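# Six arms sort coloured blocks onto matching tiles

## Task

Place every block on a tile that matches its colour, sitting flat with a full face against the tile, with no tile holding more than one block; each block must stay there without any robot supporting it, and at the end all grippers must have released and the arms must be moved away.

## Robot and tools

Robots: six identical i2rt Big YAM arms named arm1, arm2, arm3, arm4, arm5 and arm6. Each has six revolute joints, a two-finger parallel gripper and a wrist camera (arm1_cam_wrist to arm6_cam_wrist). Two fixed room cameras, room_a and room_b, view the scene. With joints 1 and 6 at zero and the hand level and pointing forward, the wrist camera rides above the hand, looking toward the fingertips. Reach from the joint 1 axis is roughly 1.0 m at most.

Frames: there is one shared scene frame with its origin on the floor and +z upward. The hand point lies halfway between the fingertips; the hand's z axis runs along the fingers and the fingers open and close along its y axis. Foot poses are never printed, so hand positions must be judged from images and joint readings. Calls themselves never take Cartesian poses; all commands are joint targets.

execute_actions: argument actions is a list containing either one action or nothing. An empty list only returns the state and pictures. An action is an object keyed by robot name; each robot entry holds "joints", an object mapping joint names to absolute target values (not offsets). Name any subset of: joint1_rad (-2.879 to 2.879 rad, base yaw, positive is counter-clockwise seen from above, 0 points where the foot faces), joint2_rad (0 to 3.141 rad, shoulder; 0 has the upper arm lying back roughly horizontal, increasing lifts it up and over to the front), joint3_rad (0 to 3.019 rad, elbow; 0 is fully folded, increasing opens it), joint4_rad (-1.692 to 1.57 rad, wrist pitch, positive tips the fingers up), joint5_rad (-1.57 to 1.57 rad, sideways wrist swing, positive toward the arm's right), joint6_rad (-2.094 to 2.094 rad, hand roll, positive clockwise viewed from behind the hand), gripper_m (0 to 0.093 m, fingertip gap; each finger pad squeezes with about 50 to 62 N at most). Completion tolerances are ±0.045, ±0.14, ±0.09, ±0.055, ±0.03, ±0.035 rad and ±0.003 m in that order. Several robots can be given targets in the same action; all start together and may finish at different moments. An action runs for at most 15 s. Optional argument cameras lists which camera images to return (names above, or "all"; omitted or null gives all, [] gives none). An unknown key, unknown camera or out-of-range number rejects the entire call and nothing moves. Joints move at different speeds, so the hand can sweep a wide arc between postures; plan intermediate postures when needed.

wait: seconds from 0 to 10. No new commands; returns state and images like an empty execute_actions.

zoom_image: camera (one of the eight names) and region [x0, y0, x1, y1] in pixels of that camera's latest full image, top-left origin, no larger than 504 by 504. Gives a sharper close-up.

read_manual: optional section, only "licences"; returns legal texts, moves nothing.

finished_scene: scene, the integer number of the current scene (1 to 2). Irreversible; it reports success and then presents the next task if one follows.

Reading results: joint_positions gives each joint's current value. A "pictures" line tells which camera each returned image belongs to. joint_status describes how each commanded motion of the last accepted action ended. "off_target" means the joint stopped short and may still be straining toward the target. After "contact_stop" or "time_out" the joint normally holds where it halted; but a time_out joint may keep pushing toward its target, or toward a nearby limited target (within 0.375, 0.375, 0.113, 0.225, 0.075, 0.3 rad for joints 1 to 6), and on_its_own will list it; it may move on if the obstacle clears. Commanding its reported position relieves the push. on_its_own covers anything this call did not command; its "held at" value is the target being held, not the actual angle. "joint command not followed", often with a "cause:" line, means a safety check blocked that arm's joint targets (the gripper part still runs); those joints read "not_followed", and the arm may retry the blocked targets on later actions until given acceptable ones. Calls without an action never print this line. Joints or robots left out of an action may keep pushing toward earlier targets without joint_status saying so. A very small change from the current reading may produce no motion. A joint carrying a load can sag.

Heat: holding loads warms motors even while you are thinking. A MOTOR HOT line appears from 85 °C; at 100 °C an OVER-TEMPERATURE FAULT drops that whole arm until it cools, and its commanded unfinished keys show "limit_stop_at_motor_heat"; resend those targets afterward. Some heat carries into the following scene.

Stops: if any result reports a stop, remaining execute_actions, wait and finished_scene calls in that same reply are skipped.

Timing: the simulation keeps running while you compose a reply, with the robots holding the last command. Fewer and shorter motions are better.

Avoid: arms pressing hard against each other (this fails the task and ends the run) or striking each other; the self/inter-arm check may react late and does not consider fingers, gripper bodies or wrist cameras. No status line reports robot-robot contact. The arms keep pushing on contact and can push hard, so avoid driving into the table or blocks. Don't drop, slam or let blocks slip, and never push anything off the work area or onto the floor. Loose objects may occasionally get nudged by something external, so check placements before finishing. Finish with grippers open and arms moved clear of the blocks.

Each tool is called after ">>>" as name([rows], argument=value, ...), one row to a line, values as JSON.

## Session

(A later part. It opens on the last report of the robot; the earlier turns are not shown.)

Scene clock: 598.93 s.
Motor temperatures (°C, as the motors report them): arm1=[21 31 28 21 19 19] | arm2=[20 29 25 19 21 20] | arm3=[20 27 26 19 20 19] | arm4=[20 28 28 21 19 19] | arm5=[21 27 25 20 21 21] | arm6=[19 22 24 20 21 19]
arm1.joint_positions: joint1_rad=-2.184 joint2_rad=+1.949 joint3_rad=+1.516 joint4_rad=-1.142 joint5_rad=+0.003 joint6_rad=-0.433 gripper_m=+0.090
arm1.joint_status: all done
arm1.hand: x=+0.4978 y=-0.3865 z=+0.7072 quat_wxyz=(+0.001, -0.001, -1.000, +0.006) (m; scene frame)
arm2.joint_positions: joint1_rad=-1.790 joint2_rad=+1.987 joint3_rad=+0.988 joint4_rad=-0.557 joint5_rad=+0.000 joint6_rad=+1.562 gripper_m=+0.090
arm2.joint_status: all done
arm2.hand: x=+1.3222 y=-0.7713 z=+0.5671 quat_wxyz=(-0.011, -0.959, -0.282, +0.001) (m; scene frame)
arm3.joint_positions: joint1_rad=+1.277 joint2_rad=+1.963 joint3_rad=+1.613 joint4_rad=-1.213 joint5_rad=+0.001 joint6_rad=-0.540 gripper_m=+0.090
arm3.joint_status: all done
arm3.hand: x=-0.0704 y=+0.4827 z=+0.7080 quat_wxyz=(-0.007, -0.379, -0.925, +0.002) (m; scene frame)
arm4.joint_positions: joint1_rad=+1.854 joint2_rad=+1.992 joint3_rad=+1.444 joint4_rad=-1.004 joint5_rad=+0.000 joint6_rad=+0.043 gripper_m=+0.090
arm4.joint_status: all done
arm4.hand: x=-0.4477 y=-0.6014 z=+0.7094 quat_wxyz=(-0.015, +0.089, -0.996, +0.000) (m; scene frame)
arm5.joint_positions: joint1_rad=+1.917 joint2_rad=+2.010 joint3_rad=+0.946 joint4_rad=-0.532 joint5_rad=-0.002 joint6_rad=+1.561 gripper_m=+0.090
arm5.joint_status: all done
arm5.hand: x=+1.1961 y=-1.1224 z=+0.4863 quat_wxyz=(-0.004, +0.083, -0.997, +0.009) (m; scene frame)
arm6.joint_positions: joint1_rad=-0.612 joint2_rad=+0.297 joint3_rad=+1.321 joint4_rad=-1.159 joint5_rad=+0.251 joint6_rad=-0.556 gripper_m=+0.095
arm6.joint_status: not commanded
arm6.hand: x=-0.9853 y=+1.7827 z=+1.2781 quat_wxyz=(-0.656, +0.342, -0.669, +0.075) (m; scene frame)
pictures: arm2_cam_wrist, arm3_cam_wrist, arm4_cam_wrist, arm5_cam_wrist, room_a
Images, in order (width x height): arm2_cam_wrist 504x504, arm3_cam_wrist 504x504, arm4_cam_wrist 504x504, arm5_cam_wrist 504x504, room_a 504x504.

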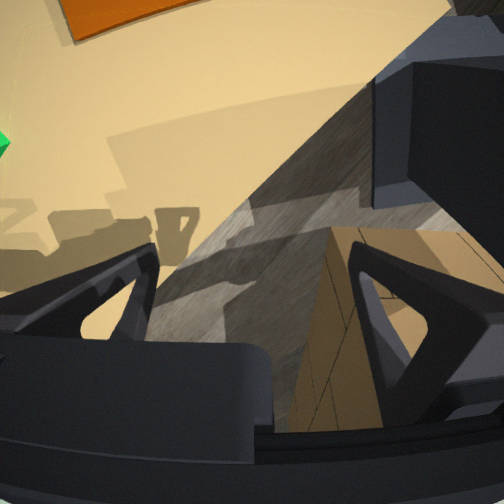

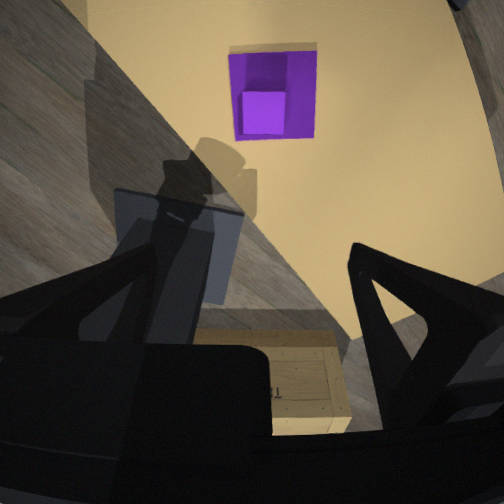

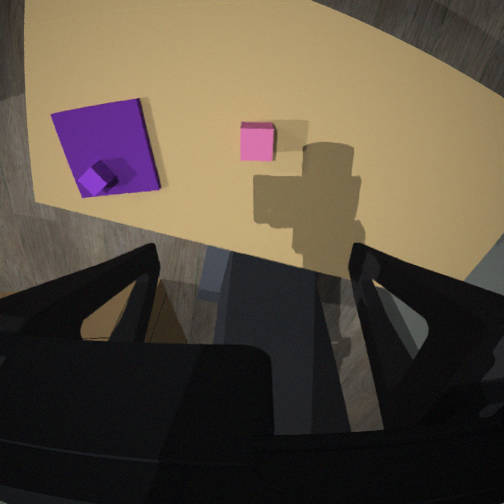

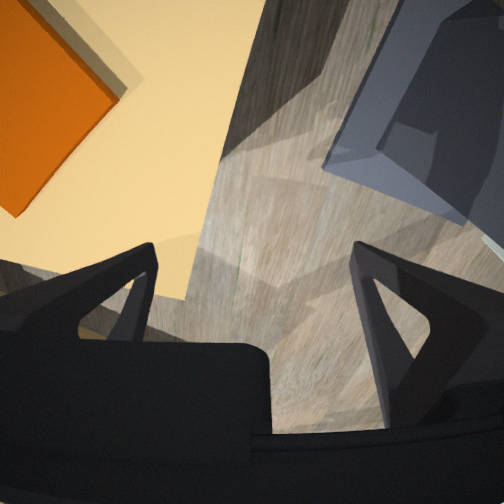

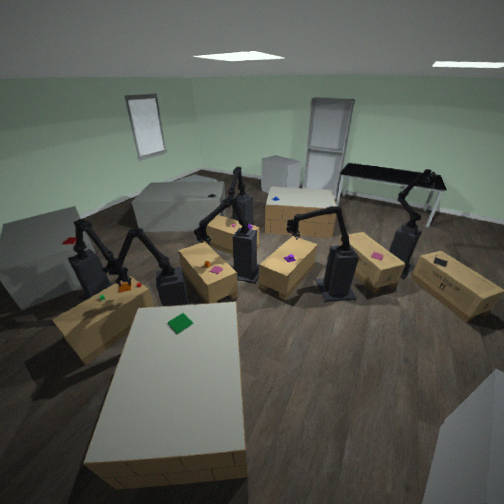

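>>> execute_actions([
  {"arm1":{"joints":{"joint1_rad":-1.0,"joint2_rad":1.4,"joint3_rad":1.2,"joint4_rad":-1.4}},"arm2":{"joints":{"joint1_rad":-1.805,"joint2_rad":2.5,"joint3_rad":2.31,"joint4_rad":-1.36,"joint6_rad":0.875}},"arm3":{"joints":{"joint1_rad":0.3,"joint2_rad":1.3,"joint3_rad":1.2,"joint4_rad":-1.4}},"arm4":{"joints":{"joint1_rad":0.8,"joint2_rad":1.7,"joint4_rad":-1.31}},"arm5":{"joints":{"joint2_rad":2.2,"joint3_rad":2.155,"joint4_rad":-1.51,"joint6_rad":-1.569}}},
], cameras=["arm2_cam_wrist","arm5_cam_wrist","room_a","room_b"])

Scene clock: 645.70 s.
Motor temperatures (°C, as the motors report them): arm1=[21 30 30 21 19 19] | arm2=[20 28 26 19 21 20] | arm3=[20 27 26 19 20 19] | arm4=[20 28 30 21 19 19] | arm5=[21 26 25 20 21 21] | arm6=[19 22 24 20 21 19]
arm1.joint_positions: joint1_rad=-0.997 joint2_rad=+1.390 joint3_rad=+1.206 joint4_rad=-1.392 joint5_rad=+0.001 joint6_rad=-0.434 gripper_m=+0.090
arm1.joint_status: all done
arm1.hand: x=+0.2693 y=+0.1257 z=+0.8495 quat_wxyz=(+0.004, +0.559, -0.829, +0.006) (m; scene frame)
arm2.joint_positions: joint1_rad=-1.791 joint2_rad=+2.512 joint3_rad=+2.264 joint4_rad=-1.346 joint5_rad=+0.000 joint6_rad=+0.885 gripper_m=+0.090
arm2.joint_status: all done
arm2.hand: x=+1.4742 y=-1.0121 z=+0.6457 quat_wxyz=(+0.009, -0.811, -0.585, +0.004) (m; scene frame)
arm3.joint_positions: joint1_rad=+0.298 joint2_rad=+1.296 joint3_rad=+1.192 joint4_rad=-1.394 joint5_rad=+0.001 joint6_rad=-0.540 gripper_m=+0.090
arm3.joint_status: all done
arm3.hand: x=-0.4734 y=+0.7686 z=+0.8544 quat_wxyz=(-0.008, -0.769, -0.638, +0.032) (m; scene frame)
arm4.joint_positions: joint1_rad=+0.798 joint2_rad=+1.692 joint3_rad=+1.444 joint4_rad=-1.293 joint5_rad=+0.000 joint6_rad=+0.043 gripper_m=+0.090
arm4.joint_status: all done
arm4.hand: x=-0.6611 y=-1.1060 z=+0.8627 quat_wxyz=(-0.020, -0.425, -0.905, +0.003) (m; scene frame)
arm5.joint_positions: joint1_rad=+1.917 joint2_rad=+2.199 joint3_rad=+2.106 joint4_rad=-1.495 joint5_rad=-0.002 joint6_rad=-1.557 gripper_m=+0.090
arm5.joint_status: all done
arm5.hand: x=+1.1553 y=-0.8757 z=+0.7392 quat_wxyz=(+0.005, +0.997, +0.071, +0.003) (m; scene frame)
arm6.joint_positions: joint1_rad=-0.612 joint2_rad=+0.297 joint3_rad=+1.321 joint4_rad=-1.159 joint5_rad=+0.251 joint6_rad=-0.556 gripper_m=+0.095
arm6.joint_status: not commanded
arm6.hand: x=-0.9853 y=+1.7827 z=+1.2781 quat_wxyz=(-0.656, +0.342, -0.669, +0.075) (m; scene frame)
pictures: arm2_cam_wrist, arm5_cam_wrist, room_a, room_b
Images, in order (width x height): arm2_cam_wrist 504x504, arm5_cam_wrist 504x504, room_a 504x504, room_b 504x504.

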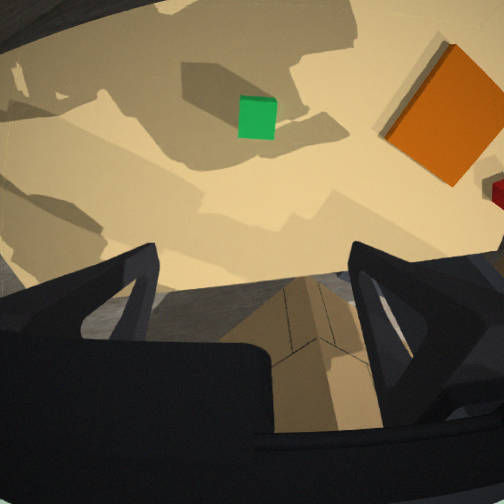

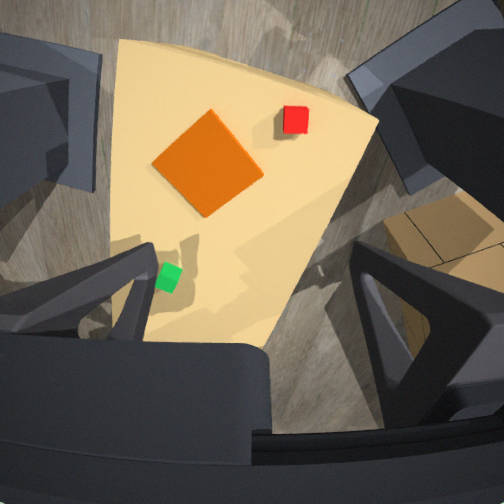

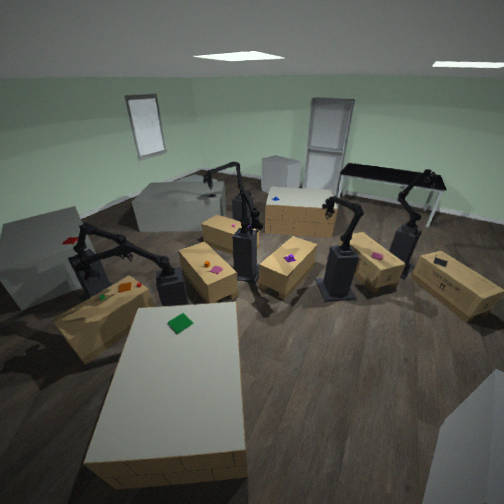

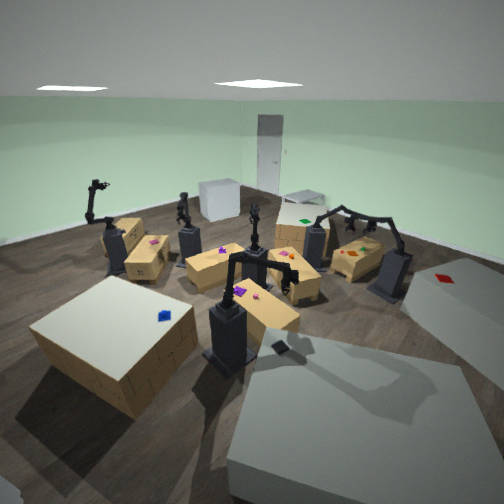

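>>> execute_actions([
  {"arm1":{"joints":{"joint1_rad":-0.45}},"arm2":{"joints":{"joint1_rad":-1.82,"joint2_rad":2.83,"joint4_rad":-0.945,"joint6_rad":0.91}},"arm5":{"joints":{"joint2_rad":2.665,"joint4_rad":-0.945}}},
], cameras=["arm2_cam_wrist","arm5_cam_wrist"])

Scene clock: 672.27 s.
Motor temperatures (°C, as the motors report them): arm1=[21 28 30 21 19 19] | arm2=[20 31 30 19 21 20] | arm3=[20 25 27 19 20 19] | arm4=[20 27 31 21 19 19] | arm5=[21 27 28 20 21 21] | arm6=[19 22 24 20 21 19]
arm1.joint_positions: joint1_rad=-0.446 joint2_rad=+1.390 joint3_rad=+1.206 joint4_rad=-1.392 joint5_rad=+0.001 joint6_rad=-0.434 gripper_m=+0.090
arm1.joint_status: all done
arm1.hand: x=+0.0855 y=+0.2370 z=+0.8478 quat_wxyz=(+0.005, +0.763, -0.646, +0.006) (m; scene frame)
arm2.joint_positions: joint1_rad=-1.812 joint2_rad=+2.842 joint3_rad=+2.291 joint4_rad=-0.959 joint5_rad=+0.002 joint6_rad=+0.900 gripper_m=+0.090
arm2.joint_status: all done
arm2.hand: x=+1.4664 y=-1.0323 z=+0.4190 quat_wxyz=(-0.033, -0.821, -0.570, +0.007) (m; scene frame)
arm3.joint_positions: joint1_rad=+0.298 joint2_rad=+1.296 joint3_rad=+1.192 joint4_rad=-1.394 joint5_rad=+0.001 joint6_rad=-0.540 gripper_m=+0.090
arm3.joint_status: not commanded
arm3.hand: x=-0.4734 y=+0.7686 z=+0.8544 quat_wxyz=(-0.008, -0.769, -0.638, +0.032) (m; scene frame)
arm4.joint_positions: joint1_rad=+0.798 joint2_rad=+1.692 joint3_rad=+1.444 joint4_rad=-1.293 joint5_rad=+0.000 joint6_rad=+0.043 gripper_m=+0.090
arm4.joint_status: not commanded
arm4.hand: x=-0.6611 y=-1.1060 z=+0.8627 quat_wxyz=(-0.020, -0.425, -0.905, +0.003) (m; scene frame)
arm5.joint_positions: joint1_rad=+1.918 joint2_rad=+2.672 joint3_rad=+2.139 joint4_rad=-0.959 joint5_rad=+0.000 joint6_rad=-1.561 gripper_m=+0.090
arm5.joint_status: all done
arm5.hand: x=+1.1473 y=-0.8109 z=+0.4260 quat_wxyz=(-0.043, +0.996, +0.074, +0.000) (m; scene frame)
arm6.joint_positions: joint1_rad=-0.612 joint2_rad=+0.297 joint3_rad=+1.321 joint4_rad=-1.159 joint5_rad=+0.251 joint6_rad=-0.556 gripper_m=+0.095
arm6.joint_status: not commanded
arm6.hand: x=-0.9853 y=+1.7827 z=+1.2781 quat_wxyz=(-0.656, +0.342, -0.669, +0.075) (m; scene frame)
pictures: arm2_cam_wrist, arm5_cam_wrist
Images, in order (width x height): arm2_cam_wrist 504x504, arm5_cam_wrist 504x504.

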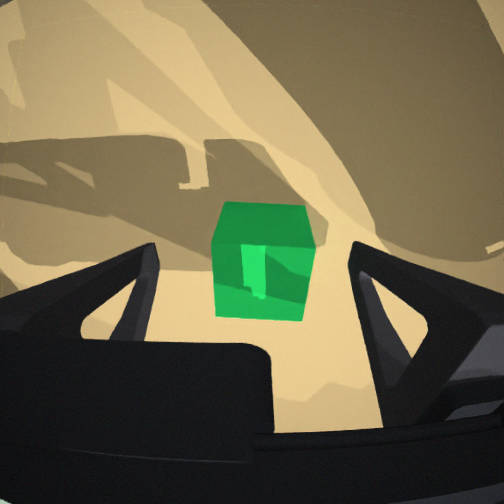

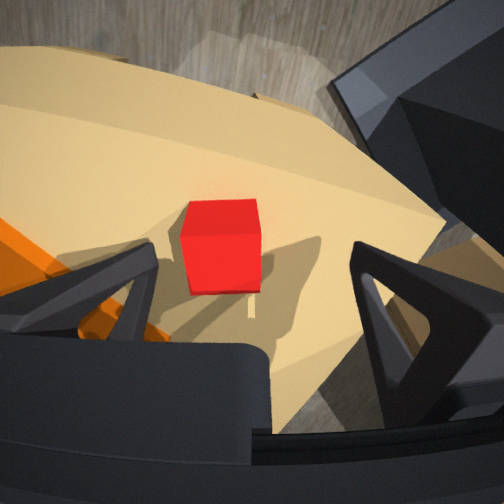

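>>> execute_actions([
  {"arm2":{"joints":{"gripper_m":0.02}},"arm5":{"joints":{"joint2_rad":2.693,"joint4_rad":-0.995}}},
], cameras=["arm2_cam_wrist","arm5_cam_wrist"])

Scene clock: 682.63 s.
Motor temperatures (°C, as the motors report them): arm1=[21 28 30 21 19 19] | arm2=[20 31 29 19 21 20] | arm3=[20 25 27 19 20 19] | arm4=[20 27 31 21 19 19] | arm5=[21 28 27 20 21 21] | arm6=[19 22 24 20 21 19]
arm1.joint_positions: joint1_rad=-0.446 joint2_rad=+1.390 joint3_rad=+1.206 joint4_rad=-1.392 joint5_rad=+0.001 joint6_rad=-0.434 gripper_m=+0.090
arm1.joint_status: not commanded
arm1.hand: x=+0.0855 y=+0.2370 z=+0.8478 quat_wxyz=(+0.005, +0.763, -0.646, +0.006) (m; scene frame)
arm2.joint_positions: joint1_rad=-1.812 joint2_rad=+2.842 joint3_rad=+2.291 joint4_rad=-0.958 joint5_rad=+0.002 joint6_rad=+0.901 gripper_m=+0.038
arm2.joint_status: gripper_m off_target (ended at +0.038, target +0.020)
arm2.hand: x=+1.4665 y=-1.0324 z=+0.4190 quat_wxyz=(-0.034, -0.821, -0.569, +0.007) (m; scene frame)
arm3.joint_positions: joint1_rad=+0.298 joint2_rad=+1.296 joint3_rad=+1.192 joint4_rad=-1.394 joint5_rad=+0.001 joint6_rad=-0.540 gripper_m=+0.090
arm3.joint_status: not commanded
arm3.hand: x=-0.4734 y=+0.7686 z=+0.8544 quat_wxyz=(-0.008, -0.769, -0.638, +0.032) (m; scene frame)
arm4.joint_positions: joint1_rad=+0.798 joint2_rad=+1.692 joint3_rad=+1.444 joint4_rad=-1.293 joint5_rad=+0.000 joint6_rad=+0.043 gripper_m=+0.090
arm4.joint_status: not commanded
arm4.hand: x=-0.6611 y=-1.1060 z=+0.8627 quat_wxyz=(-0.020, -0.425, -0.905, +0.003) (m; scene frame)
arm5.joint_positions: joint1_rad=+1.918 joint2_rad=+2.699 joint3_rad=+2.139 joint4_rad=-0.981 joint5_rad=+0.000 joint6_rad=-1.561 gripper_m=+0.090
arm5.joint_status: all done
arm5.hand: x=+1.1497 y=-0.8250 z=+0.4067 quat_wxyz=(-0.019, +0.997, +0.074, +0.002) (m; scene frame)
arm6.joint_positions: joint1_rad=-0.612 joint2_rad=+0.297 joint3_rad=+1.321 joint4_rad=-1.159 joint5_rad=+0.251 joint6_rad=-0.556 gripper_m=+0.095
arm6.joint_status: not commanded
arm6.hand: x=-0.9853 y=+1.7827 z=+1.2781 quat_wxyz=(-0.656, +0.342, -0.669, +0.075) (m; scene frame)
pictures: arm2_cam_wrist, arm5_cam_wrist
Images, in order (width x height): arm2_cam_wrist 504x504, arm5_cam_wrist 504x504.

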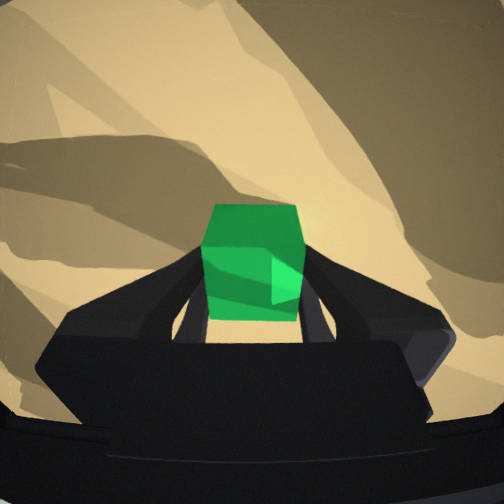

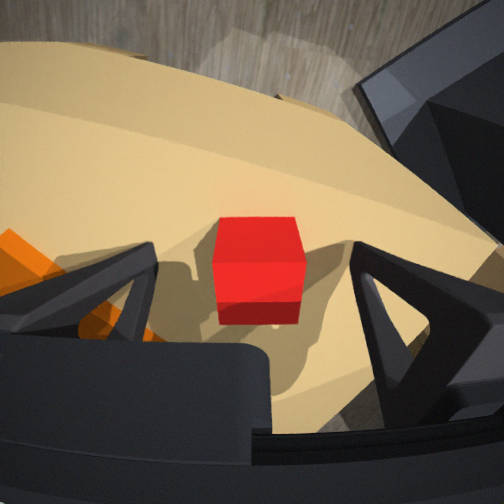

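>>> execute_actions([
  {"arm1":{"joints":{"joint1_rad":2.193,"joint2_rad":2.1,"joint3_rad":1.83,"joint4_rad":-1.276,"joint6_rad":-0.945}},"arm2":{"joints":{"joint1_rad":0.17,"joint2_rad":1.55,"joint3_rad":1.4,"joint4_rad":-1.42}},"arm3":{"joints":{"joint1_rad":-0.3}},"arm5":{"joints":{"gripper_m":0.015}}},
], cameras=["arm1_cam_wrist","arm2_cam_wrist","arm5_cam_wrist","room_a"])

Scene clock: 724.47 s.
Motor temperatures (°C, as the motors report them): arm1=[21 28 30 21 19 19] | arm2=[20 32 29 19 21 20] | arm3=[20 24 27 19 20 19] | arm4=[20 27 31 21 19 19] | arm5=[21 29 27 20 21 21] | arm6=[19 22 24 20 21 19]
arm1.joint_positions: joint1_rad=+2.196 joint2_rad=+2.109 joint3_rad=+1.802 joint4_rad=-1.268 joint5_rad=+0.000 joint6_rad=-0.939 gripper_m=+0.090
arm1.joint_status: all done
arm1.hand: x=-0.4620 y=-0.6036 z=+0.7157 quat_wxyz=(+0.005, +0.644, +0.765, -0.002) (m; scene frame)
arm2.joint_positions: joint1_rad=+0.176 joint2_rad=+1.577 joint3_rad=+1.403 joint4_rad=-1.405 joint5_rad=-0.002 joint6_rad=+0.902 gripper_m=+0.038
arm2.joint_status: all done
arm2.hand: x=+1.3525 y=-0.0083 z=+0.8745 quat_wxyz=(+0.005, +0.029, -1.000, +0.007) (m; scene frame)
arm3.joint_positions: joint1_rad=-0.302 joint2_rad=+1.297 joint3_rad=+1.192 joint4_rad=-1.394 joint5_rad=+0.001 joint6_rad=-0.540 gripper_m=+0.090
arm3.joint_status: all done
arm3.hand: x=-0.5903 y=+0.9619 z=+0.8531 quat_wxyz=(+0.004, -0.924, -0.382, +0.031) (m; scene frame)
arm4.joint_positions: joint1_rad=+0.798 joint2_rad=+1.692 joint3_rad=+1.444 joint4_rad=-1.293 joint5_rad=+0.000 joint6_rad=+0.043 gripper_m=+0.090
arm4.joint_status: not commanded
arm4.hand: x=-0.6611 y=-1.1060 z=+0.8627 quat_wxyz=(-0.020, -0.425, -0.905, +0.003) (m; scene frame)
arm5.joint_positions: joint1_rad=+1.918 joint2_rad=+2.699 joint3_rad=+2.139 joint4_rad=-0.981 joint5_rad=+0.000 joint6_rad=-1.561 gripper_m=+0.031
arm5.joint_status: gripper_m off_target (ended at +0.031, target +0.015)
arm5.hand: x=+1.1497 y=-0.8250 z=+0.4067 quat_wxyz=(-0.019, +0.997, +0.074, +0.002) (m; scene frame)
arm6.joint_positions: joint1_rad=-0.612 joint2_rad=+0.297 joint3_rad=+1.321 joint4_rad=-1.159 joint5_rad=+0.251 joint6_rad=-0.556 gripper_m=+0.095
arm6.joint_status: not commanded
arm6.hand: x=-0.9853 y=+1.7827 z=+1.2781 quat_wxyz=(-0.656, +0.342, -0.669, +0.075) (m; scene frame)
pictures: arm1_cam_wrist, arm2_cam_wrist, arm5_cam_wrist, room_a
Images, in order (width x height): arm1_cam_wrist 504x504, arm2_cam_wrist 504x504, arm5_cam_wrist 504x504, room_a 504x504.

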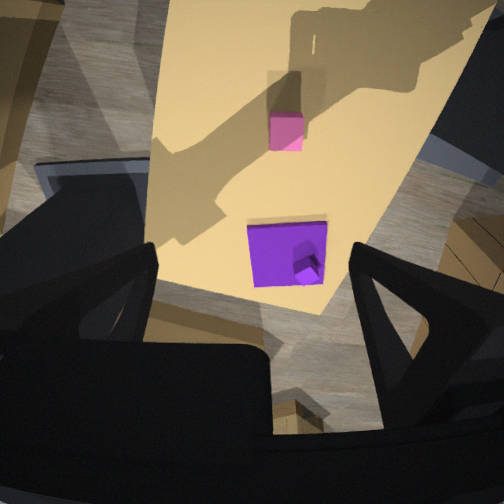

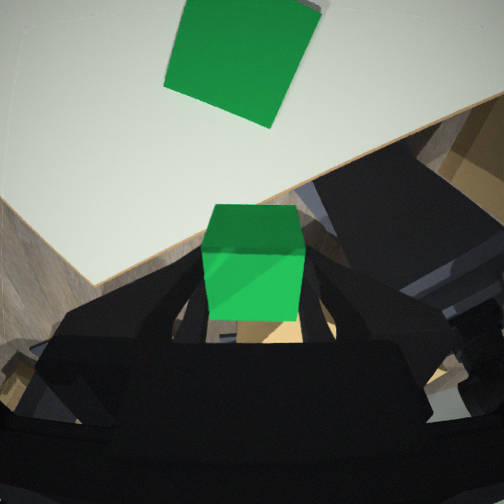

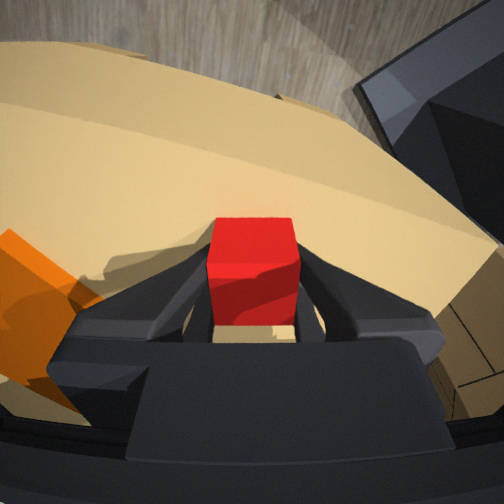

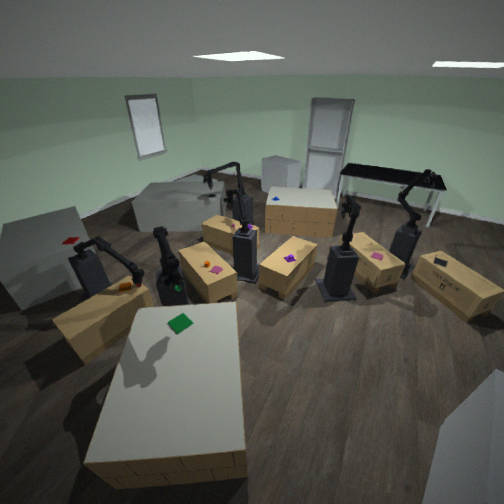

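>>> execute_actions(actions=[])

Scene clock: 752.57 s.
Motor temperatures (°C, as the motors report them): arm1=[21 30 32 21 19 19] | arm2=[20 31 29 19 21 20] | arm3=[20 24 27 19 20 19] | arm4=[20 26 32 21 19 19] | arm5=[21 30 27 20 21 21] | arm6=[19 22 24 20 21 19]
arm1.joint_positions: joint1_rad=+2.196 joint2_rad=+2.109 joint3_rad=+1.802 joint4_rad=-1.268 joint5_rad=+0.000 joint6_rad=-0.939 gripper_m=+0.090
arm1.joint_status: all done
arm1.hand: x=-0.4620 y=-0.6036 z=+0.7157 quat_wxyz=(+0.005, +0.644, +0.765, -0.002) (m; scene frame)
arm2.joint_positions: joint1_rad=+0.176 joint2_rad=+1.577 joint3_rad=+1.403 joint4_rad=-1.405 joint5_rad=-0.002 joint6_rad=+0.902 gripper_m=+0.038
arm2.joint_status: all done
arm2.hand: x=+1.3525 y=-0.0083 z=+0.8745 quat_wxyz=(+0.005, +0.029, -1.000, +0.007) (m; scene frame)
arm3.joint_positions: joint1_rad=-0.302 joint2_rad=+1.297 joint3_rad=+1.192 joint4_rad=-1.394 joint5_rad=+0.001 joint6_rad=-0.540 gripper_m=+0.090
arm3.joint_status: all done
arm3.hand: x=-0.5903 y=+0.9619 z=+0.8531 quat_wxyz=(+0.004, -0.924, -0.382, +0.031) (m; scene frame)
arm4.joint_positions: joint1_rad=+0.798 joint2_rad=+1.692 joint3_rad=+1.444 joint4_rad=-1.293 joint5_rad=+0.000 joint6_rad=+0.043 gripper_m=+0.090
arm4.joint_status: not commanded
arm4.hand: x=-0.6611 y=-1.1060 z=+0.8627 quat_wxyz=(-0.020, -0.425, -0.905, +0.003) (m; scene frame)
arm5.joint_positions: joint1_rad=+1.918 joint2_rad=+2.699 joint3_rad=+2.139 joint4_rad=-0.981 joint5_rad=+0.000 joint6_rad=-1.561 gripper_m=+0.031
arm5.joint_status: gripper_m off_target (ended at +0.031, target +0.015)
arm5.hand: x=+1.1497 y=-0.8250 z=+0.4067 quat_wxyz=(-0.019, +0.997, +0.074, +0.002) (m; scene frame)
arm6.joint_positions: joint1_rad=-0.612 joint2_rad=+0.297 joint3_rad=+1.321 joint4_rad=-1.159 joint5_rad=+0.251 joint6_rad=-0.556 gripper_m=+0.095
arm6.joint_status: not commanded
arm6.hand: x=-0.9853 y=+1.7827 z=+1.2781 quat_wxyz=(-0.656, +0.342, -0.669, +0.075) (m; scene frame)
pictures: arm1_cam_wrist, arm2_cam_wrist, arm3_cam_wrist, arm4_cam_wrist, arm5_cam_wrist, arm6_cam_wrist, room_a, room_b
Images, in order (width x height): arm1_cam_wrist 504x504, arm2_cam_wrist 504x504, arm3_cam_wrist 504x504, arm4_cam_wrist 504x504, arm5_cam_wrist 504x504, arm6_cam_wrist 504x504, room_a 504x504, room_b 504x504.

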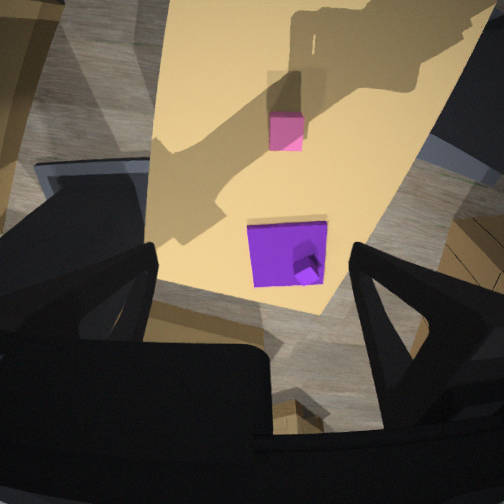

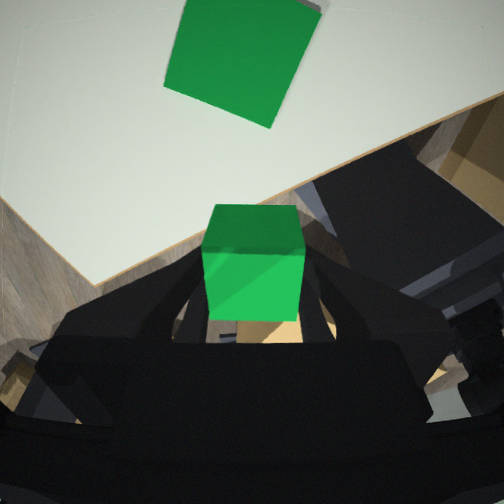

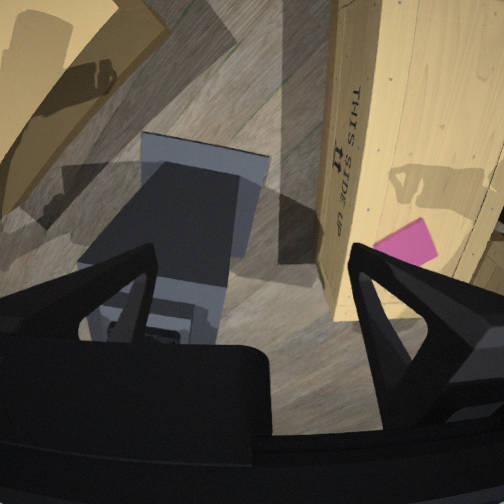

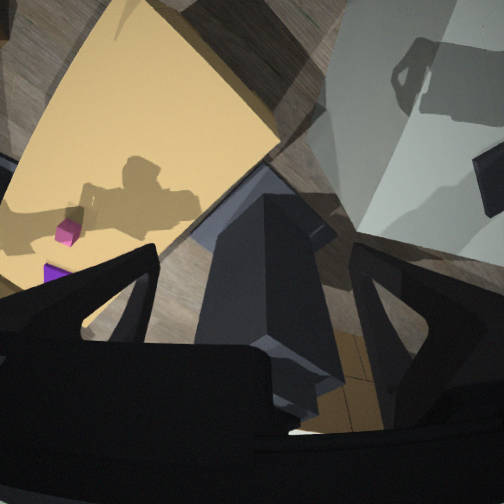

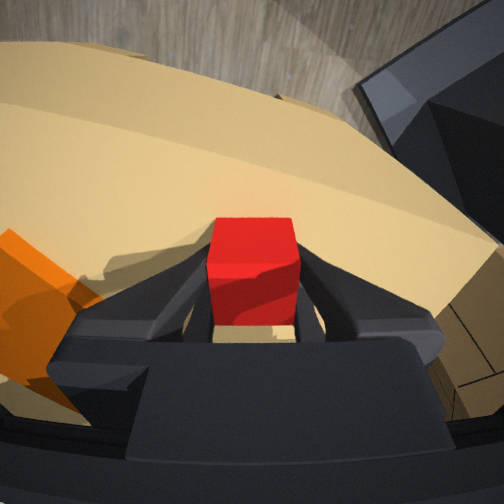

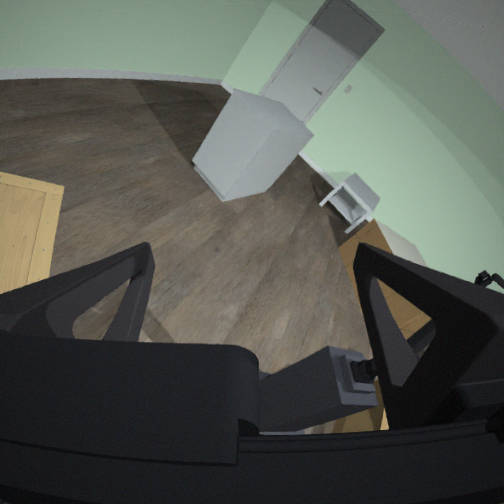

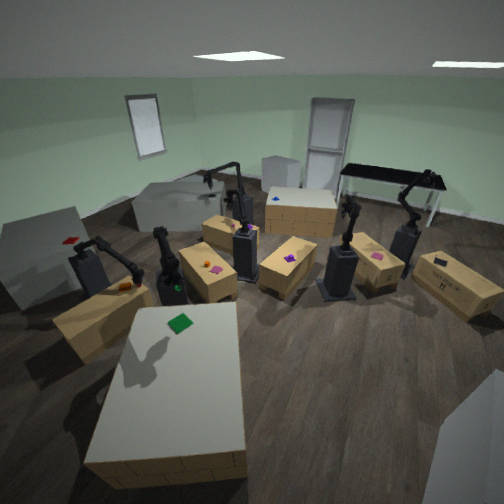

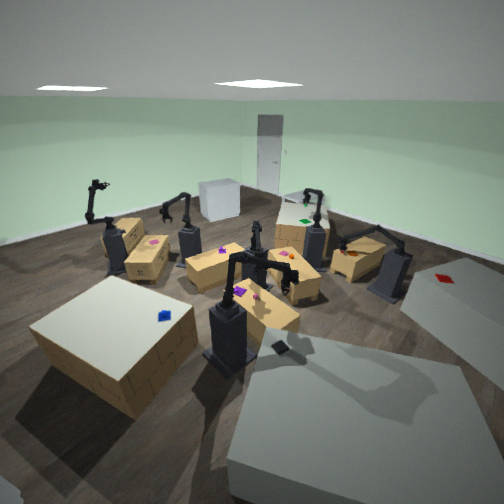

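>>> execute_actions([
  {"arm1":{"joints":{"joint1_rad":2.144,"joint2_rad":2.50,"joint3_rad":1.84,"joint4_rad":-0.905,"joint6_rad":-0.991}},"arm2":{"joints":{"joint1_rad":0.088,"joint2_rad":1.805,"joint3_rad":1.39,"joint4_rad":-1.15,"joint6_rad":1.19}},"arm5":{"joints":{"joint1_rad":1.53,"joint2_rad":2.30,"joint3_rad":1.92,"joint4_rad":-1.19,"joint6_rad":-1.17}}},
], cameras=["arm1_cam_wrist","arm2_cam_wrist"])

Scene clock: 801.07 s.
Motor temperatures (°C, as the motors report them): arm1=[21 31 33 21 19 19] | arm2=[20 30 29 19 21 20] | arm3=[20 23 27 19 20 19] | arm4=[20 26 32 21 19 19] | arm5=[21 30 27 20 21 21] | arm6=[19 22 24 20 21 19]
arm1.joint_positions: joint1_rad=+2.140 joint2_rad=+2.487 joint3_rad=+1.819 joint4_rad=-0.912 joint5_rad=+0.000 joint6_rad=-0.984 gripper_m=+0.090
arm1.joint_status: all done
arm1.hand: x=-0.5034 y=-0.5972 z=+0.4807 quat_wxyz=(+0.005, +0.648, +0.762, +0.001) (m; scene frame)
arm2.joint_positions: joint1_rad=+0.084 joint2_rad=+1.832 joint3_rad=+1.377 joint4_rad=-1.164 joint5_rad=-0.002 joint6_rad=+1.180 gripper_m=+0.038
arm2.joint_status: all done
arm2.hand: x=+1.4185 y=+0.0021 z=+0.7425 quat_wxyz=(+0.015, -0.156, -0.987, +0.025) (m; scene frame)
arm3.joint_positions: joint1_rad=-0.302 joint2_rad=+1.297 joint3_rad=+1.192 joint4_rad=-1.394 joint5_rad=+0.001 joint6_rad=-0.540 gripper_m=+0.090
arm3.joint_status: not commanded
arm3.hand: x=-0.5903 y=+0.9619 z=+0.8531 quat_wxyz=(+0.004, -0.924, -0.382, +0.031) (m; scene frame)
arm4.joint_positions: joint1_rad=+0.798 joint2_rad=+1.692 joint3_rad=+1.444 joint4_rad=-1.293 joint5_rad=+0.000 joint6_rad=+0.043 gripper_m=+0.090
arm4.joint_status: not commanded
arm4.hand: x=-0.6611 y=-1.1060 z=+0.8627 quat_wxyz=(-0.020, -0.425, -0.905, +0.003) (m; scene frame)
arm5.joint_positions: joint1_rad=+1.530 joint2_rad=+2.322 joint3_rad=+1.919 joint4_rad=-1.176 joint5_rad=+0.002 joint6_rad=-1.182 gripper_m=+0.031
arm5.joint_status: all done
arm5.hand: x=+1.4179 y=-0.8807 z=+0.5906 quat_wxyz=(-0.001, +0.952, -0.305, +0.003) (m; scene frame)
arm6.joint_positions: joint1_rad=-0.612 joint2_rad=+0.297 joint3_rad=+1.321 joint4_rad=-1.159 joint5_rad=+0.251 joint6_rad=-0.556 gripper_m=+0.095
arm6.joint_status: not commanded
arm6.hand: x=-0.9853 y=+1.7827 z=+1.2781 quat_wxyz=(-0.656, +0.342, -0.669, +0.075) (m; scene frame)
pictures: arm1_cam_wrist, arm2_cam_wrist
Images, in order (width x height): arm1_cam_wrist 504x504, arm2_cam_wrist 504x504.

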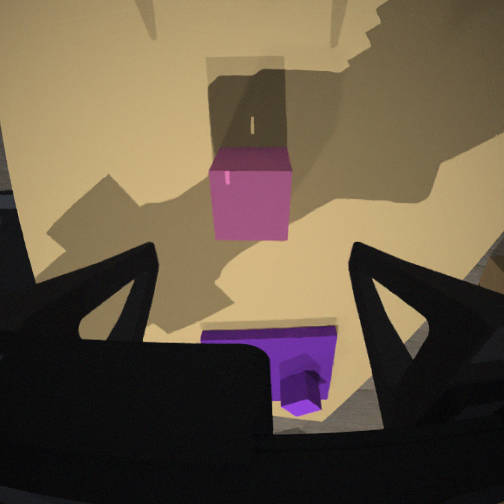

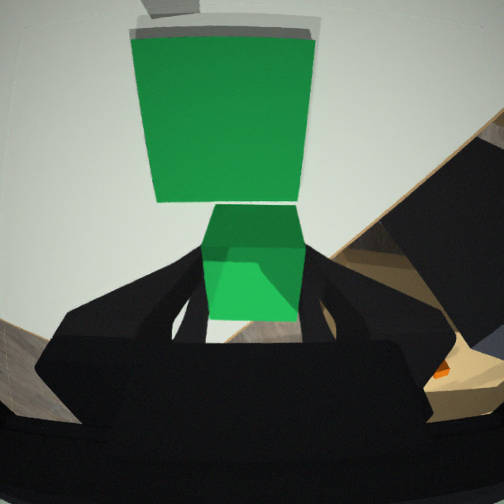

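>>> execute_actions([
  {"arm1":{"joints":{"joint2_rad":2.622,"joint3_rad":1.885,"joint4_rad":-0.815}},"arm2":{"joints":{"joint1_rad":0.064,"joint2_rad":1.95,"joint3_rad":1.35,"joint4_rad":-0.928}},"arm5":{"joints":{"joint1_rad":1.31,"joint2_rad":2.12,"joint3_rad":1.75,"joint4_rad":-1.2,"joint6_rad":-0.97}}},
], cameras=["arm1_cam_wrist","arm2_cam_wrist"])

Scene clock: 824.20 s.
Motor temperatures (°C, as the motors report them): arm1=[21 31 32 21 19 19] | arm2=[20 30 29 19 21 20] | arm3=[20 23 27 19 20 19] | arm4=[20 26 32 21 19 19] | arm5=[21 30 27 20 21 21] | arm6=[19 22 24 20 21 19]
arm1.joint_positions: joint1_rad=+2.141 joint2_rad=+2.615 joint3_rad=+1.865 joint4_rad=-0.820 joint5_rad=+0.001 joint6_rad=-0.986 gripper_m=+0.090
arm1.joint_status: all done
arm1.hand: x=-0.5045 y=-0.5996 z=+0.4119 quat_wxyz=(+0.004, +0.647, +0.763, -0.004) (m; scene frame)
arm2.joint_positions: joint1_rad=+0.076 joint2_rad=+1.961 joint3_rad=+1.343 joint4_rad=-0.944 joint5_rad=-0.002 joint6_rad=+1.181 gripper_m=+0.038
arm2.joint_status: all done
arm2.hand: x=+1.4380 y=+0.0183 z=+0.6648 quat_wxyz=(+0.000, -0.160, -0.987, +0.001) (m; scene frame)
arm3.joint_positions: joint1_rad=-0.302 joint2_rad=+1.297 joint3_rad=+1.192 joint4_rad=-1.394 joint5_rad=+0.001 joint6_rad=-0.540 gripper_m=+0.090
arm3.joint_status: not commanded
arm3.hand: x=-0.5903 y=+0.9619 z=+0.8531 quat_wxyz=(+0.004, -0.924, -0.382, +0.031) (m; scene frame)
arm4.joint_positions: joint1_rad=+0.798 joint2_rad=+1.692 joint3_rad=+1.444 joint4_rad=-1.293 joint5_rad=+0.000 joint6_rad=+0.043 gripper_m=+0.090
arm4.joint_status: not commanded
arm4.hand: x=-0.6611 y=-1.1060 z=+0.8627 quat_wxyz=(-0.020, -0.425, -0.905, +0.003) (m; scene frame)
arm5.joint_positions: joint1_rad=+1.317 joint2_rad=+2.123 joint3_rad=+1.752 joint4_rad=-1.188 joint5_rad=+0.001 joint6_rad=-0.982 gripper_m=+0.031
arm5.joint_status: all done
arm5.hand: x=+1.5353 y=-0.9672 z=+0.6581 quat_wxyz=(-0.011, +0.870, -0.494, +0.001) (m; scene frame)
arm6.joint_positions: joint1_rad=-0.612 joint2_rad=+0.297 joint3_rad=+1.321 joint4_rad=-1.159 joint5_rad=+0.251 joint6_rad=-0.556 gripper_m=+0.095
arm6.joint_status: not commanded
arm6.hand: x=-0.9853 y=+1.7827 z=+1.2781 quat_wxyz=(-0.656, +0.342, -0.669, +0.075) (m; scene frame)
pictures: arm1_cam_wrist, arm2_cam_wrist
Images, in order (width x height): arm1_cam_wrist 504x504, arm2_cam_wrist 504x504.

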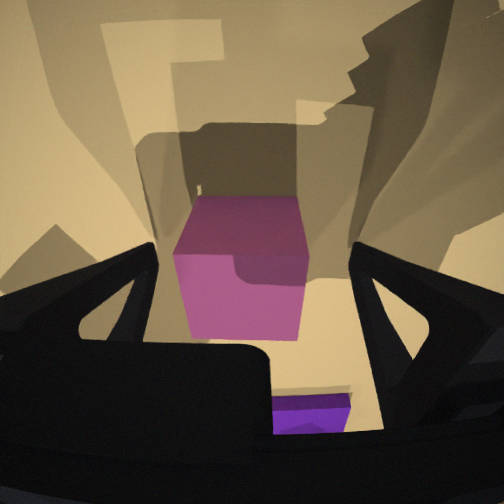

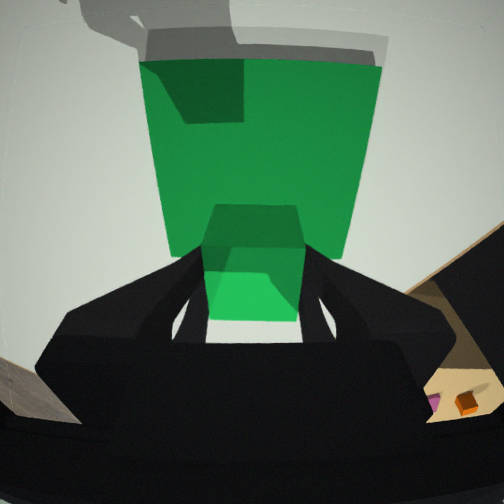

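>>> execute_actions([
  {"arm1":{"joints":{"gripper_m":0.025}},"arm2":{"joints":{"joint2_rad":2.071,"joint3_rad":1.316,"joint4_rad":-0.783}},"arm5":{"joints":{"joint1_rad":1.12,"joint2_rad":1.95,"joint3_rad":1.60,"joint4_rad":-1.22,"joint6_rad":-0.79}}},
], cameras=["arm2_cam_wrist"])

Scene clock: 839.23 s.
Motor temperatures (°C, as the motors report them): arm1=[21 32 31 21 19 19] | arm2=[20 31 28 19 21 20] | arm3=[20 23 27 19 20 19] | arm4=[20 26 32 21 19 19] | arm5=[21 30 26 20 21 21] | arm6=[19 22 24 20 21 19]
arm1.joint_positions: joint1_rad=+2.141 joint2_rad=+2.615 joint3_rad=+1.865 joint4_rad=-0.820 joint5_rad=+0.001 joint6_rad=-0.986 gripper_m=+0.041
arm1.joint_status: gripper_m off_target (ended at +0.041, target +0.025)
arm1.hand: x=-0.5045 y=-0.5997 z=+0.4119 quat_wxyz=(+0.004, +0.647, +0.763, -0.004) (m; scene frame)
arm2.joint_positions: joint1_rad=+0.076 joint2_rad=+2.080 joint3_rad=+1.309 joint4_rad=-0.798 joint5_rad=-0.002 joint6_rad=+1.181 gripper_m=+0.038
arm2.joint_status: all done
arm2.hand: x=+1.4363 y=+0.0160 z=+0.5932 quat_wxyz=(+0.002, -0.160, -0.987, +0.004) (m; scene frame)
arm3.joint_positions: joint1_rad=-0.302 joint2_rad=+1.297 joint3_rad=+1.192 joint4_rad=-1.394 joint5_rad=+0.001 joint6_rad=-0.540 gripper_m=+0.090
arm3.joint_status: not commanded
arm3.hand: x=-0.5903 y=+0.9619 z=+0.8531 quat_wxyz=(+0.004, -0.924, -0.382, +0.031) (m; scene frame)
arm4.joint_positions: joint1_rad=+0.798 joint2_rad=+1.692 joint3_rad=+1.444 joint4_rad=-1.293 joint5_rad=+0.000 joint6_rad=+0.043 gripper_m=+0.090
arm4.joint_status: not commanded
arm4.hand: x=-0.6611 y=-1.1060 z=+0.8627 quat_wxyz=(-0.020, -0.425, -0.905, +0.003) (m; scene frame)
arm5.joint_positions: joint1_rad=+1.126 joint2_rad=+1.954 joint3_rad=+1.599 joint4_rad=-1.208 joint5_rad=+0.001 joint6_rad=-0.802 gripper_m=+0.031
arm5.joint_status: all done
arm5.hand: x=+1.6089 y=-1.0706 z=+0.7027 quat_wxyz=(-0.009, +0.764, -0.646, +0.000) (m; scene frame)
arm6.joint_positions: joint1_rad=-0.612 joint2_rad=+0.297 joint3_rad=+1.321 joint4_rad=-1.159 joint5_rad=+0.251 joint6_rad=-0.556 gripper_m=+0.095
arm6.joint_status: not commanded
arm6.hand: x=-0.9853 y=+1.7827 z=+1.2781 quat_wxyz=(-0.656, +0.342, -0.669, +0.075) (m; scene frame)
pictures: arm2_cam_wrist
Images, in order (width x height): arm2_cam_wrist 504x504.

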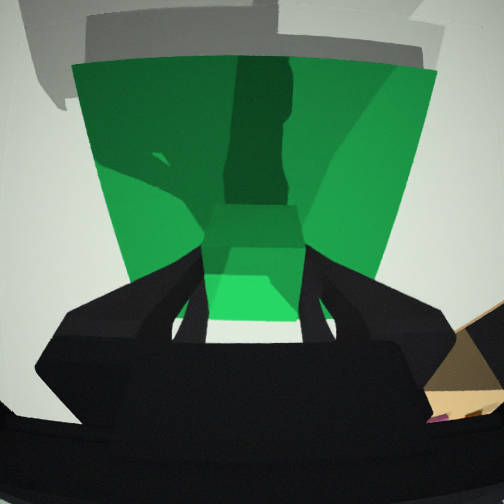

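>>> execute_actions([
  {"arm2":{"joints":{"gripper_m":0.09}}},
], cameras=["arm2_cam_wrist"])

Scene clock: 852.37 s.
Motor temperatures (°C, as the motors report them): arm1=[21 32 31 21 19 19] | arm2=[20 31 28 19 21 20] | arm3=[20 23 27 19 20 19] | arm4=[20 26 32 21 19 19] | arm5=[21 29 27 20 21 21] | arm6=[19 22 24 20 21 19]
arm1.joint_positions: joint1_rad=+2.141 joint2_rad=+2.615 joint3_rad=+1.865 joint4_rad=-0.820 joint5_rad=+0.001 joint6_rad=-0.986 gripper_m=+0.041
arm1.joint_status: not commanded
arm1.hand: x=-0.5045 y=-0.5997 z=+0.4119 quat_wxyz=(+0.004, +0.647, +0.763, -0.004) (m; scene frame)
arm2.joint_positions: joint1_rad=+0.076 joint2_rad=+2.080 joint3_rad=+1.309 joint4_rad=-0.798 joint5_rad=-0.002 joint6_rad=+1.181 gripper_m=+0.090
arm2.joint_status: all done
arm2.hand: x=+1.4363 y=+0.0160 z=+0.5932 quat_wxyz=(+0.002, -0.160, -0.987, +0.004) (m; scene frame)
arm3.joint_positions: joint1_rad=-0.302 joint2_rad=+1.297 joint3_rad=+1.192 joint4_rad=-1.394 joint5_rad=+0.001 joint6_rad=-0.540 gripper_m=+0.090
arm3.joint_status: not commanded
arm3.hand: x=-0.5903 y=+0.9619 z=+0.8531 quat_wxyz=(+0.004, -0.924, -0.382, +0.031) (m; scene frame)
arm4.joint_positions: joint1_rad=+0.798 joint2_rad=+1.692 joint3_rad=+1.444 joint4_rad=-1.293 joint5_rad=+0.000 joint6_rad=+0.043 gripper_m=+0.090
arm4.joint_status: not commanded
arm4.hand: x=-0.6611 y=-1.1060 z=+0.8627 quat_wxyz=(-0.020, -0.425, -0.905, +0.003) (m; scene frame)
arm5.joint_positions: joint1_rad=+1.126 joint2_rad=+1.954 joint3_rad=+1.599 joint4_rad=-1.208 joint5_rad=+0.001 joint6_rad=-0.802 gripper_m=+0.031
arm5.joint_status: not commanded
arm5.hand: x=+1.6089 y=-1.0706 z=+0.7027 quat_wxyz=(-0.009, +0.764, -0.646, +0.000) (m; scene frame)
arm6.joint_positions: joint1_rad=-0.612 joint2_rad=+0.297 joint3_rad=+1.321 joint4_rad=-1.159 joint5_rad=+0.251 joint6_rad=-0.556 gripper_m=+0.095
arm6.joint_status: not commanded
arm6.hand: x=-0.9853 y=+1.7827 z=+1.2781 quat_wxyz=(-0.656, +0.342, -0.669, +0.075) (m; scene frame)
pictures: arm2_cam_wrist
Images, in order (width x height): arm2_cam_wrist 504x504.

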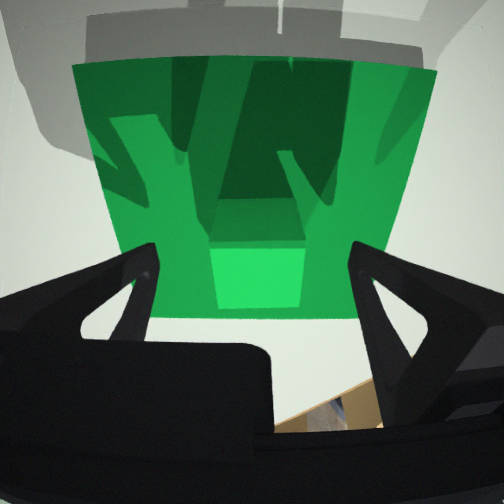

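>>> execute_actions([
  {"arm1":{"joints":{"joint1_rad":-0.15,"joint2_rad":1.9,"joint3_rad":1.86,"joint4_rad":-1.53}},"arm2":{"joints":{"joint1_rad":2.37,"joint2_rad":2.0,"joint3_rad":1.56,"joint4_rad":-1.10,"joint6_rad":0.01}},"arm5":{"joints":{"joint1_rad":-1.17,"joint2_rad":1.88,"joint3_rad":1.51,"joint4_rad":-1.2,"joint6_rad":0.0}}},
], cameras=["arm2_cam_wrist","arm5_cam_wrist","room_a"])

Scene clock: 909.27 s.
Motor temperatures (°C, as the motors report them): arm1=[21 32 31 21 19 19] | arm2=[20 31 28 19 21 20] | arm3=[20 23 27 19 20 19] | arm4=[20 26 33 21 19 19] | arm5=[21 29 27 20 21 21] | arm6=[19 22 24 20 21 19]
arm1.joint_positions: joint1_rad=-0.154 joint2_rad=+1.912 joint3_rad=+1.863 joint4_rad=-1.522 joint5_rad=+0.001 joint6_rad=-0.986 gripper_m=+0.041
arm1.joint_status: all done
arm1.hand: x=-0.0336 y=+0.4502 z=+0.8455 quat_wxyz=(+0.005, +0.961, -0.276, +0.003) (m; scene frame)
arm2.joint_positions: joint1_rad=+2.381 joint2_rad=+2.013 joint3_rad=+1.544 joint4_rad=-1.085 joint5_rad=+0.000 joint6_rad=+0.019 gripper_m=+0.090
arm2.joint_status: all done
arm2.hand: x=+0.4941 y=-0.4046 z=+0.7102 quat_wxyz=(+0.005, +1.000, +0.002, -0.010) (m; scene frame)
arm3.joint_positions: joint1_rad=-0.302 joint2_rad=+1.297 joint3_rad=+1.192 joint4_rad=-1.394 joint5_rad=+0.001 joint6_rad=-0.540 gripper_m=+0.090
arm3.joint_status: not commanded
arm3.hand: x=-0.5903 y=+0.9619 z=+0.8531 quat_wxyz=(+0.004, -0.924, -0.382, +0.031) (m; scene frame)
arm4.joint_positions: joint1_rad=+0.798 joint2_rad=+1.692 joint3_rad=+1.444 joint4_rad=-1.293 joint5_rad=+0.000 joint6_rad=+0.043 gripper_m=+0.090
arm4.joint_status: not commanded
arm4.hand: x=-0.6611 y=-1.1060 z=+0.8627 quat_wxyz=(-0.020, -0.425, -0.905, +0.003) (m; scene frame)
arm5.joint_positions: joint1_rad=-1.175 joint2_rad=+1.910 joint3_rad=+1.511 joint4_rad=-1.205 joint5_rad=+0.000 joint6_rad=-0.010 gripper_m=+0.031
arm5.joint_status: all done
arm5.hand: x=+1.3737 y=-2.0868 z=+0.6865 quat_wxyz=(+0.012, -0.627, -0.779, -0.015) (m; scene frame)
arm6.joint_positions: joint1_rad=-0.612 joint2_rad=+0.297 joint3_rad=+1.321 joint4_rad=-1.159 joint5_rad=+0.251 joint6_rad=-0.556 gripper_m=+0.095
arm6.joint_status: not commanded
arm6.hand: x=-0.9853 y=+1.7827 z=+1.2781 quat_wxyz=(-0.656, +0.342, -0.669, +0.075) (m; scene frame)
pictures: arm2_cam_wrist, arm5_cam_wrist, room_a
Images, in order (width x height): arm2_cam_wrist 504x504, arm5_cam_wrist 504x504, room_a 504x504.

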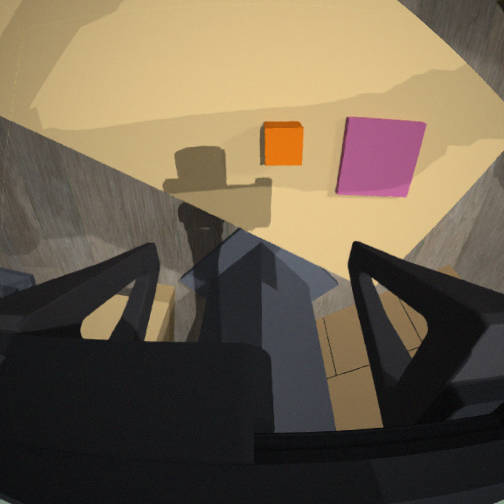

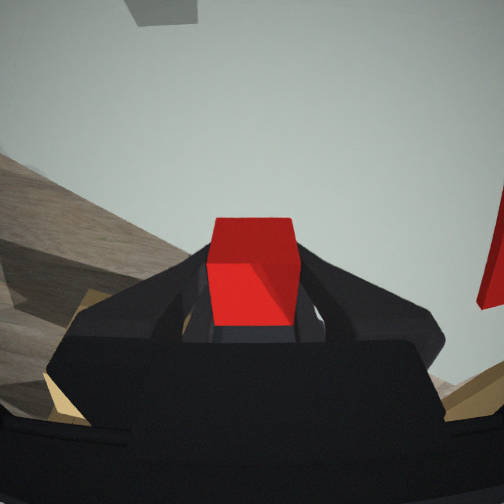

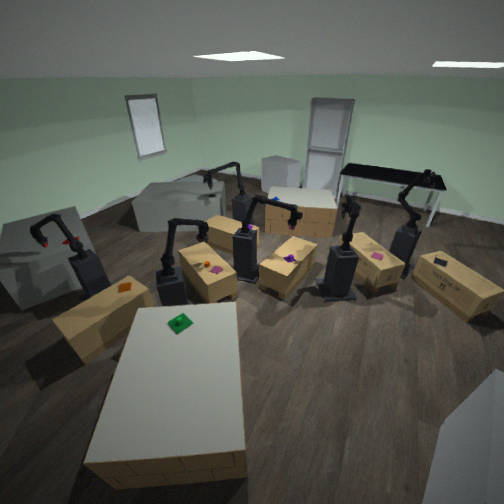

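>>> execute_actions([
  {"arm1":{"joints":{"joint1_rad":-0.65,"joint2_rad":1.9,"joint3_rad":1.55,"joint4_rad":-1.22,"joint6_rad":-0.5}},"arm2":{"joints":{"joint1_rad":2.313,"joint2_rad":2.495,"joint3_rad":1.505,"joint4_rad":-0.54,"joint6_rad":-0.06}},"arm5":{"joints":{"joint1_rad":-1.70,"joint2_rad":1.93,"joint3_rad":1.53,"joint4_rad":-1.14}}},
], cameras=["arm2_cam_wrist","arm5_cam_wrist"])

Scene clock: 934.77 s.
Motor temperatures (°C, as the motors report them): arm1=[21 32 32 21 19 19] | arm2=[20 31 29 19 21 20] | arm3=[20 22 27 19 20 19] | arm4=[20 26 33 21 19 19] | arm5=[21 29 27 20 21 21] | arm6=[19 22 24 20 21 19]
arm1.joint_positions: joint1_rad=-0.645 joint2_rad=+1.907 joint3_rad=+1.550 joint4_rad=-1.229 joint5_rad=+0.002 joint6_rad=-0.508 gripper_m=+0.041
arm1.joint_status: all done
arm1.hand: x=+0.2354 y=+0.3596 z=+0.7333 quat_wxyz=(+0.010, +0.722, -0.692, +0.008) (m; scene frame)
arm2.joint_positions: joint1_rad=+2.311 joint2_rad=+2.523 joint3_rad=+1.486 joint4_rad=-0.555 joint5_rad=+0.002 joint6_rad=-0.051 gripper_m=+0.090
arm2.joint_status: all done
arm2.hand: x=+0.5245 y=-0.3676 z=+0.4045 quat_wxyz=(+0.004, +1.000, +0.002, +0.009) (m; scene frame)
arm3.joint_positions: joint1_rad=-0.302 joint2_rad=+1.297 joint3_rad=+1.192 joint4_rad=-1.394 joint5_rad=+0.001 joint6_rad=-0.540 gripper_m=+0.090
arm3.joint_status: not commanded
arm3.hand: x=-0.5903 y=+0.9619 z=+0.8531 quat_wxyz=(+0.004, -0.924, -0.382, +0.031) (m; scene frame)
arm4.joint_positions: joint1_rad=+0.798 joint2_rad=+1.692 joint3_rad=+1.444 joint4_rad=-1.293 joint5_rad=+0.000 joint6_rad=+0.043 gripper_m=+0.090
arm4.joint_status: not commanded
arm4.hand: x=-0.6611 y=-1.1060 z=+0.8627 quat_wxyz=(-0.020, -0.425, -0.905, +0.003) (m; scene frame)
arm5.joint_positions: joint1_rad=-1.693 joint2_rad=+1.939 joint3_rad=+1.511 joint4_rad=-1.151 joint5_rad=+0.002 joint6_rad=-0.009 gripper_m=+0.031
arm5.joint_status: all done
arm5.hand: x=+1.0857 y=-2.0819 z=+0.6686 quat_wxyz=(+0.004, -0.806, -0.592, -0.008) (m; scene frame)
arm6.joint_positions: joint1_rad=-0.612 joint2_rad=+0.297 joint3_rad=+1.321 joint4_rad=-1.159 joint5_rad=+0.251 joint6_rad=-0.556 gripper_m=+0.095
arm6.joint_status: not commanded
arm6.hand: x=-0.9853 y=+1.7827 z=+1.2781 quat_wxyz=(-0.656, +0.342, -0.669, +0.075) (m; scene frame)
pictures: arm2_cam_wrist, arm5_cam_wrist
Images, in order (width x height): arm2_cam_wrist 504x504, arm5_cam_wrist 504x504.

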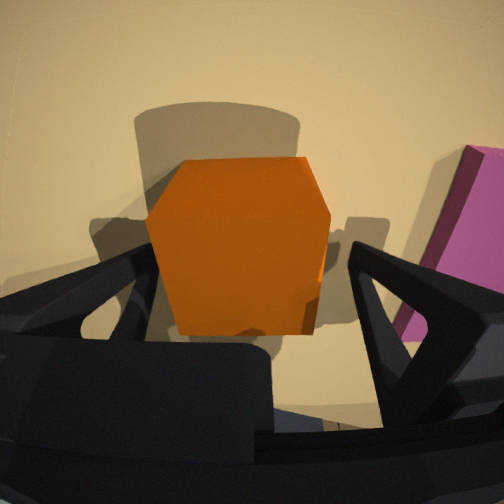

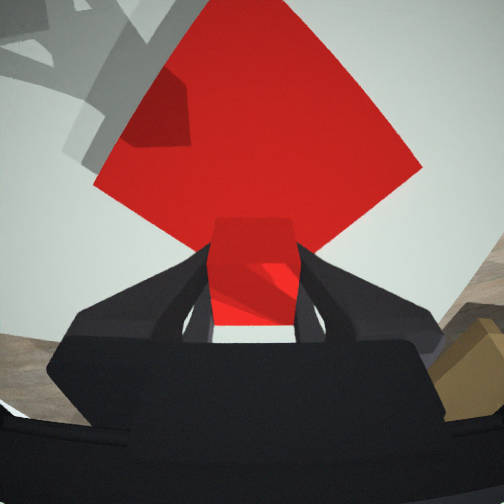

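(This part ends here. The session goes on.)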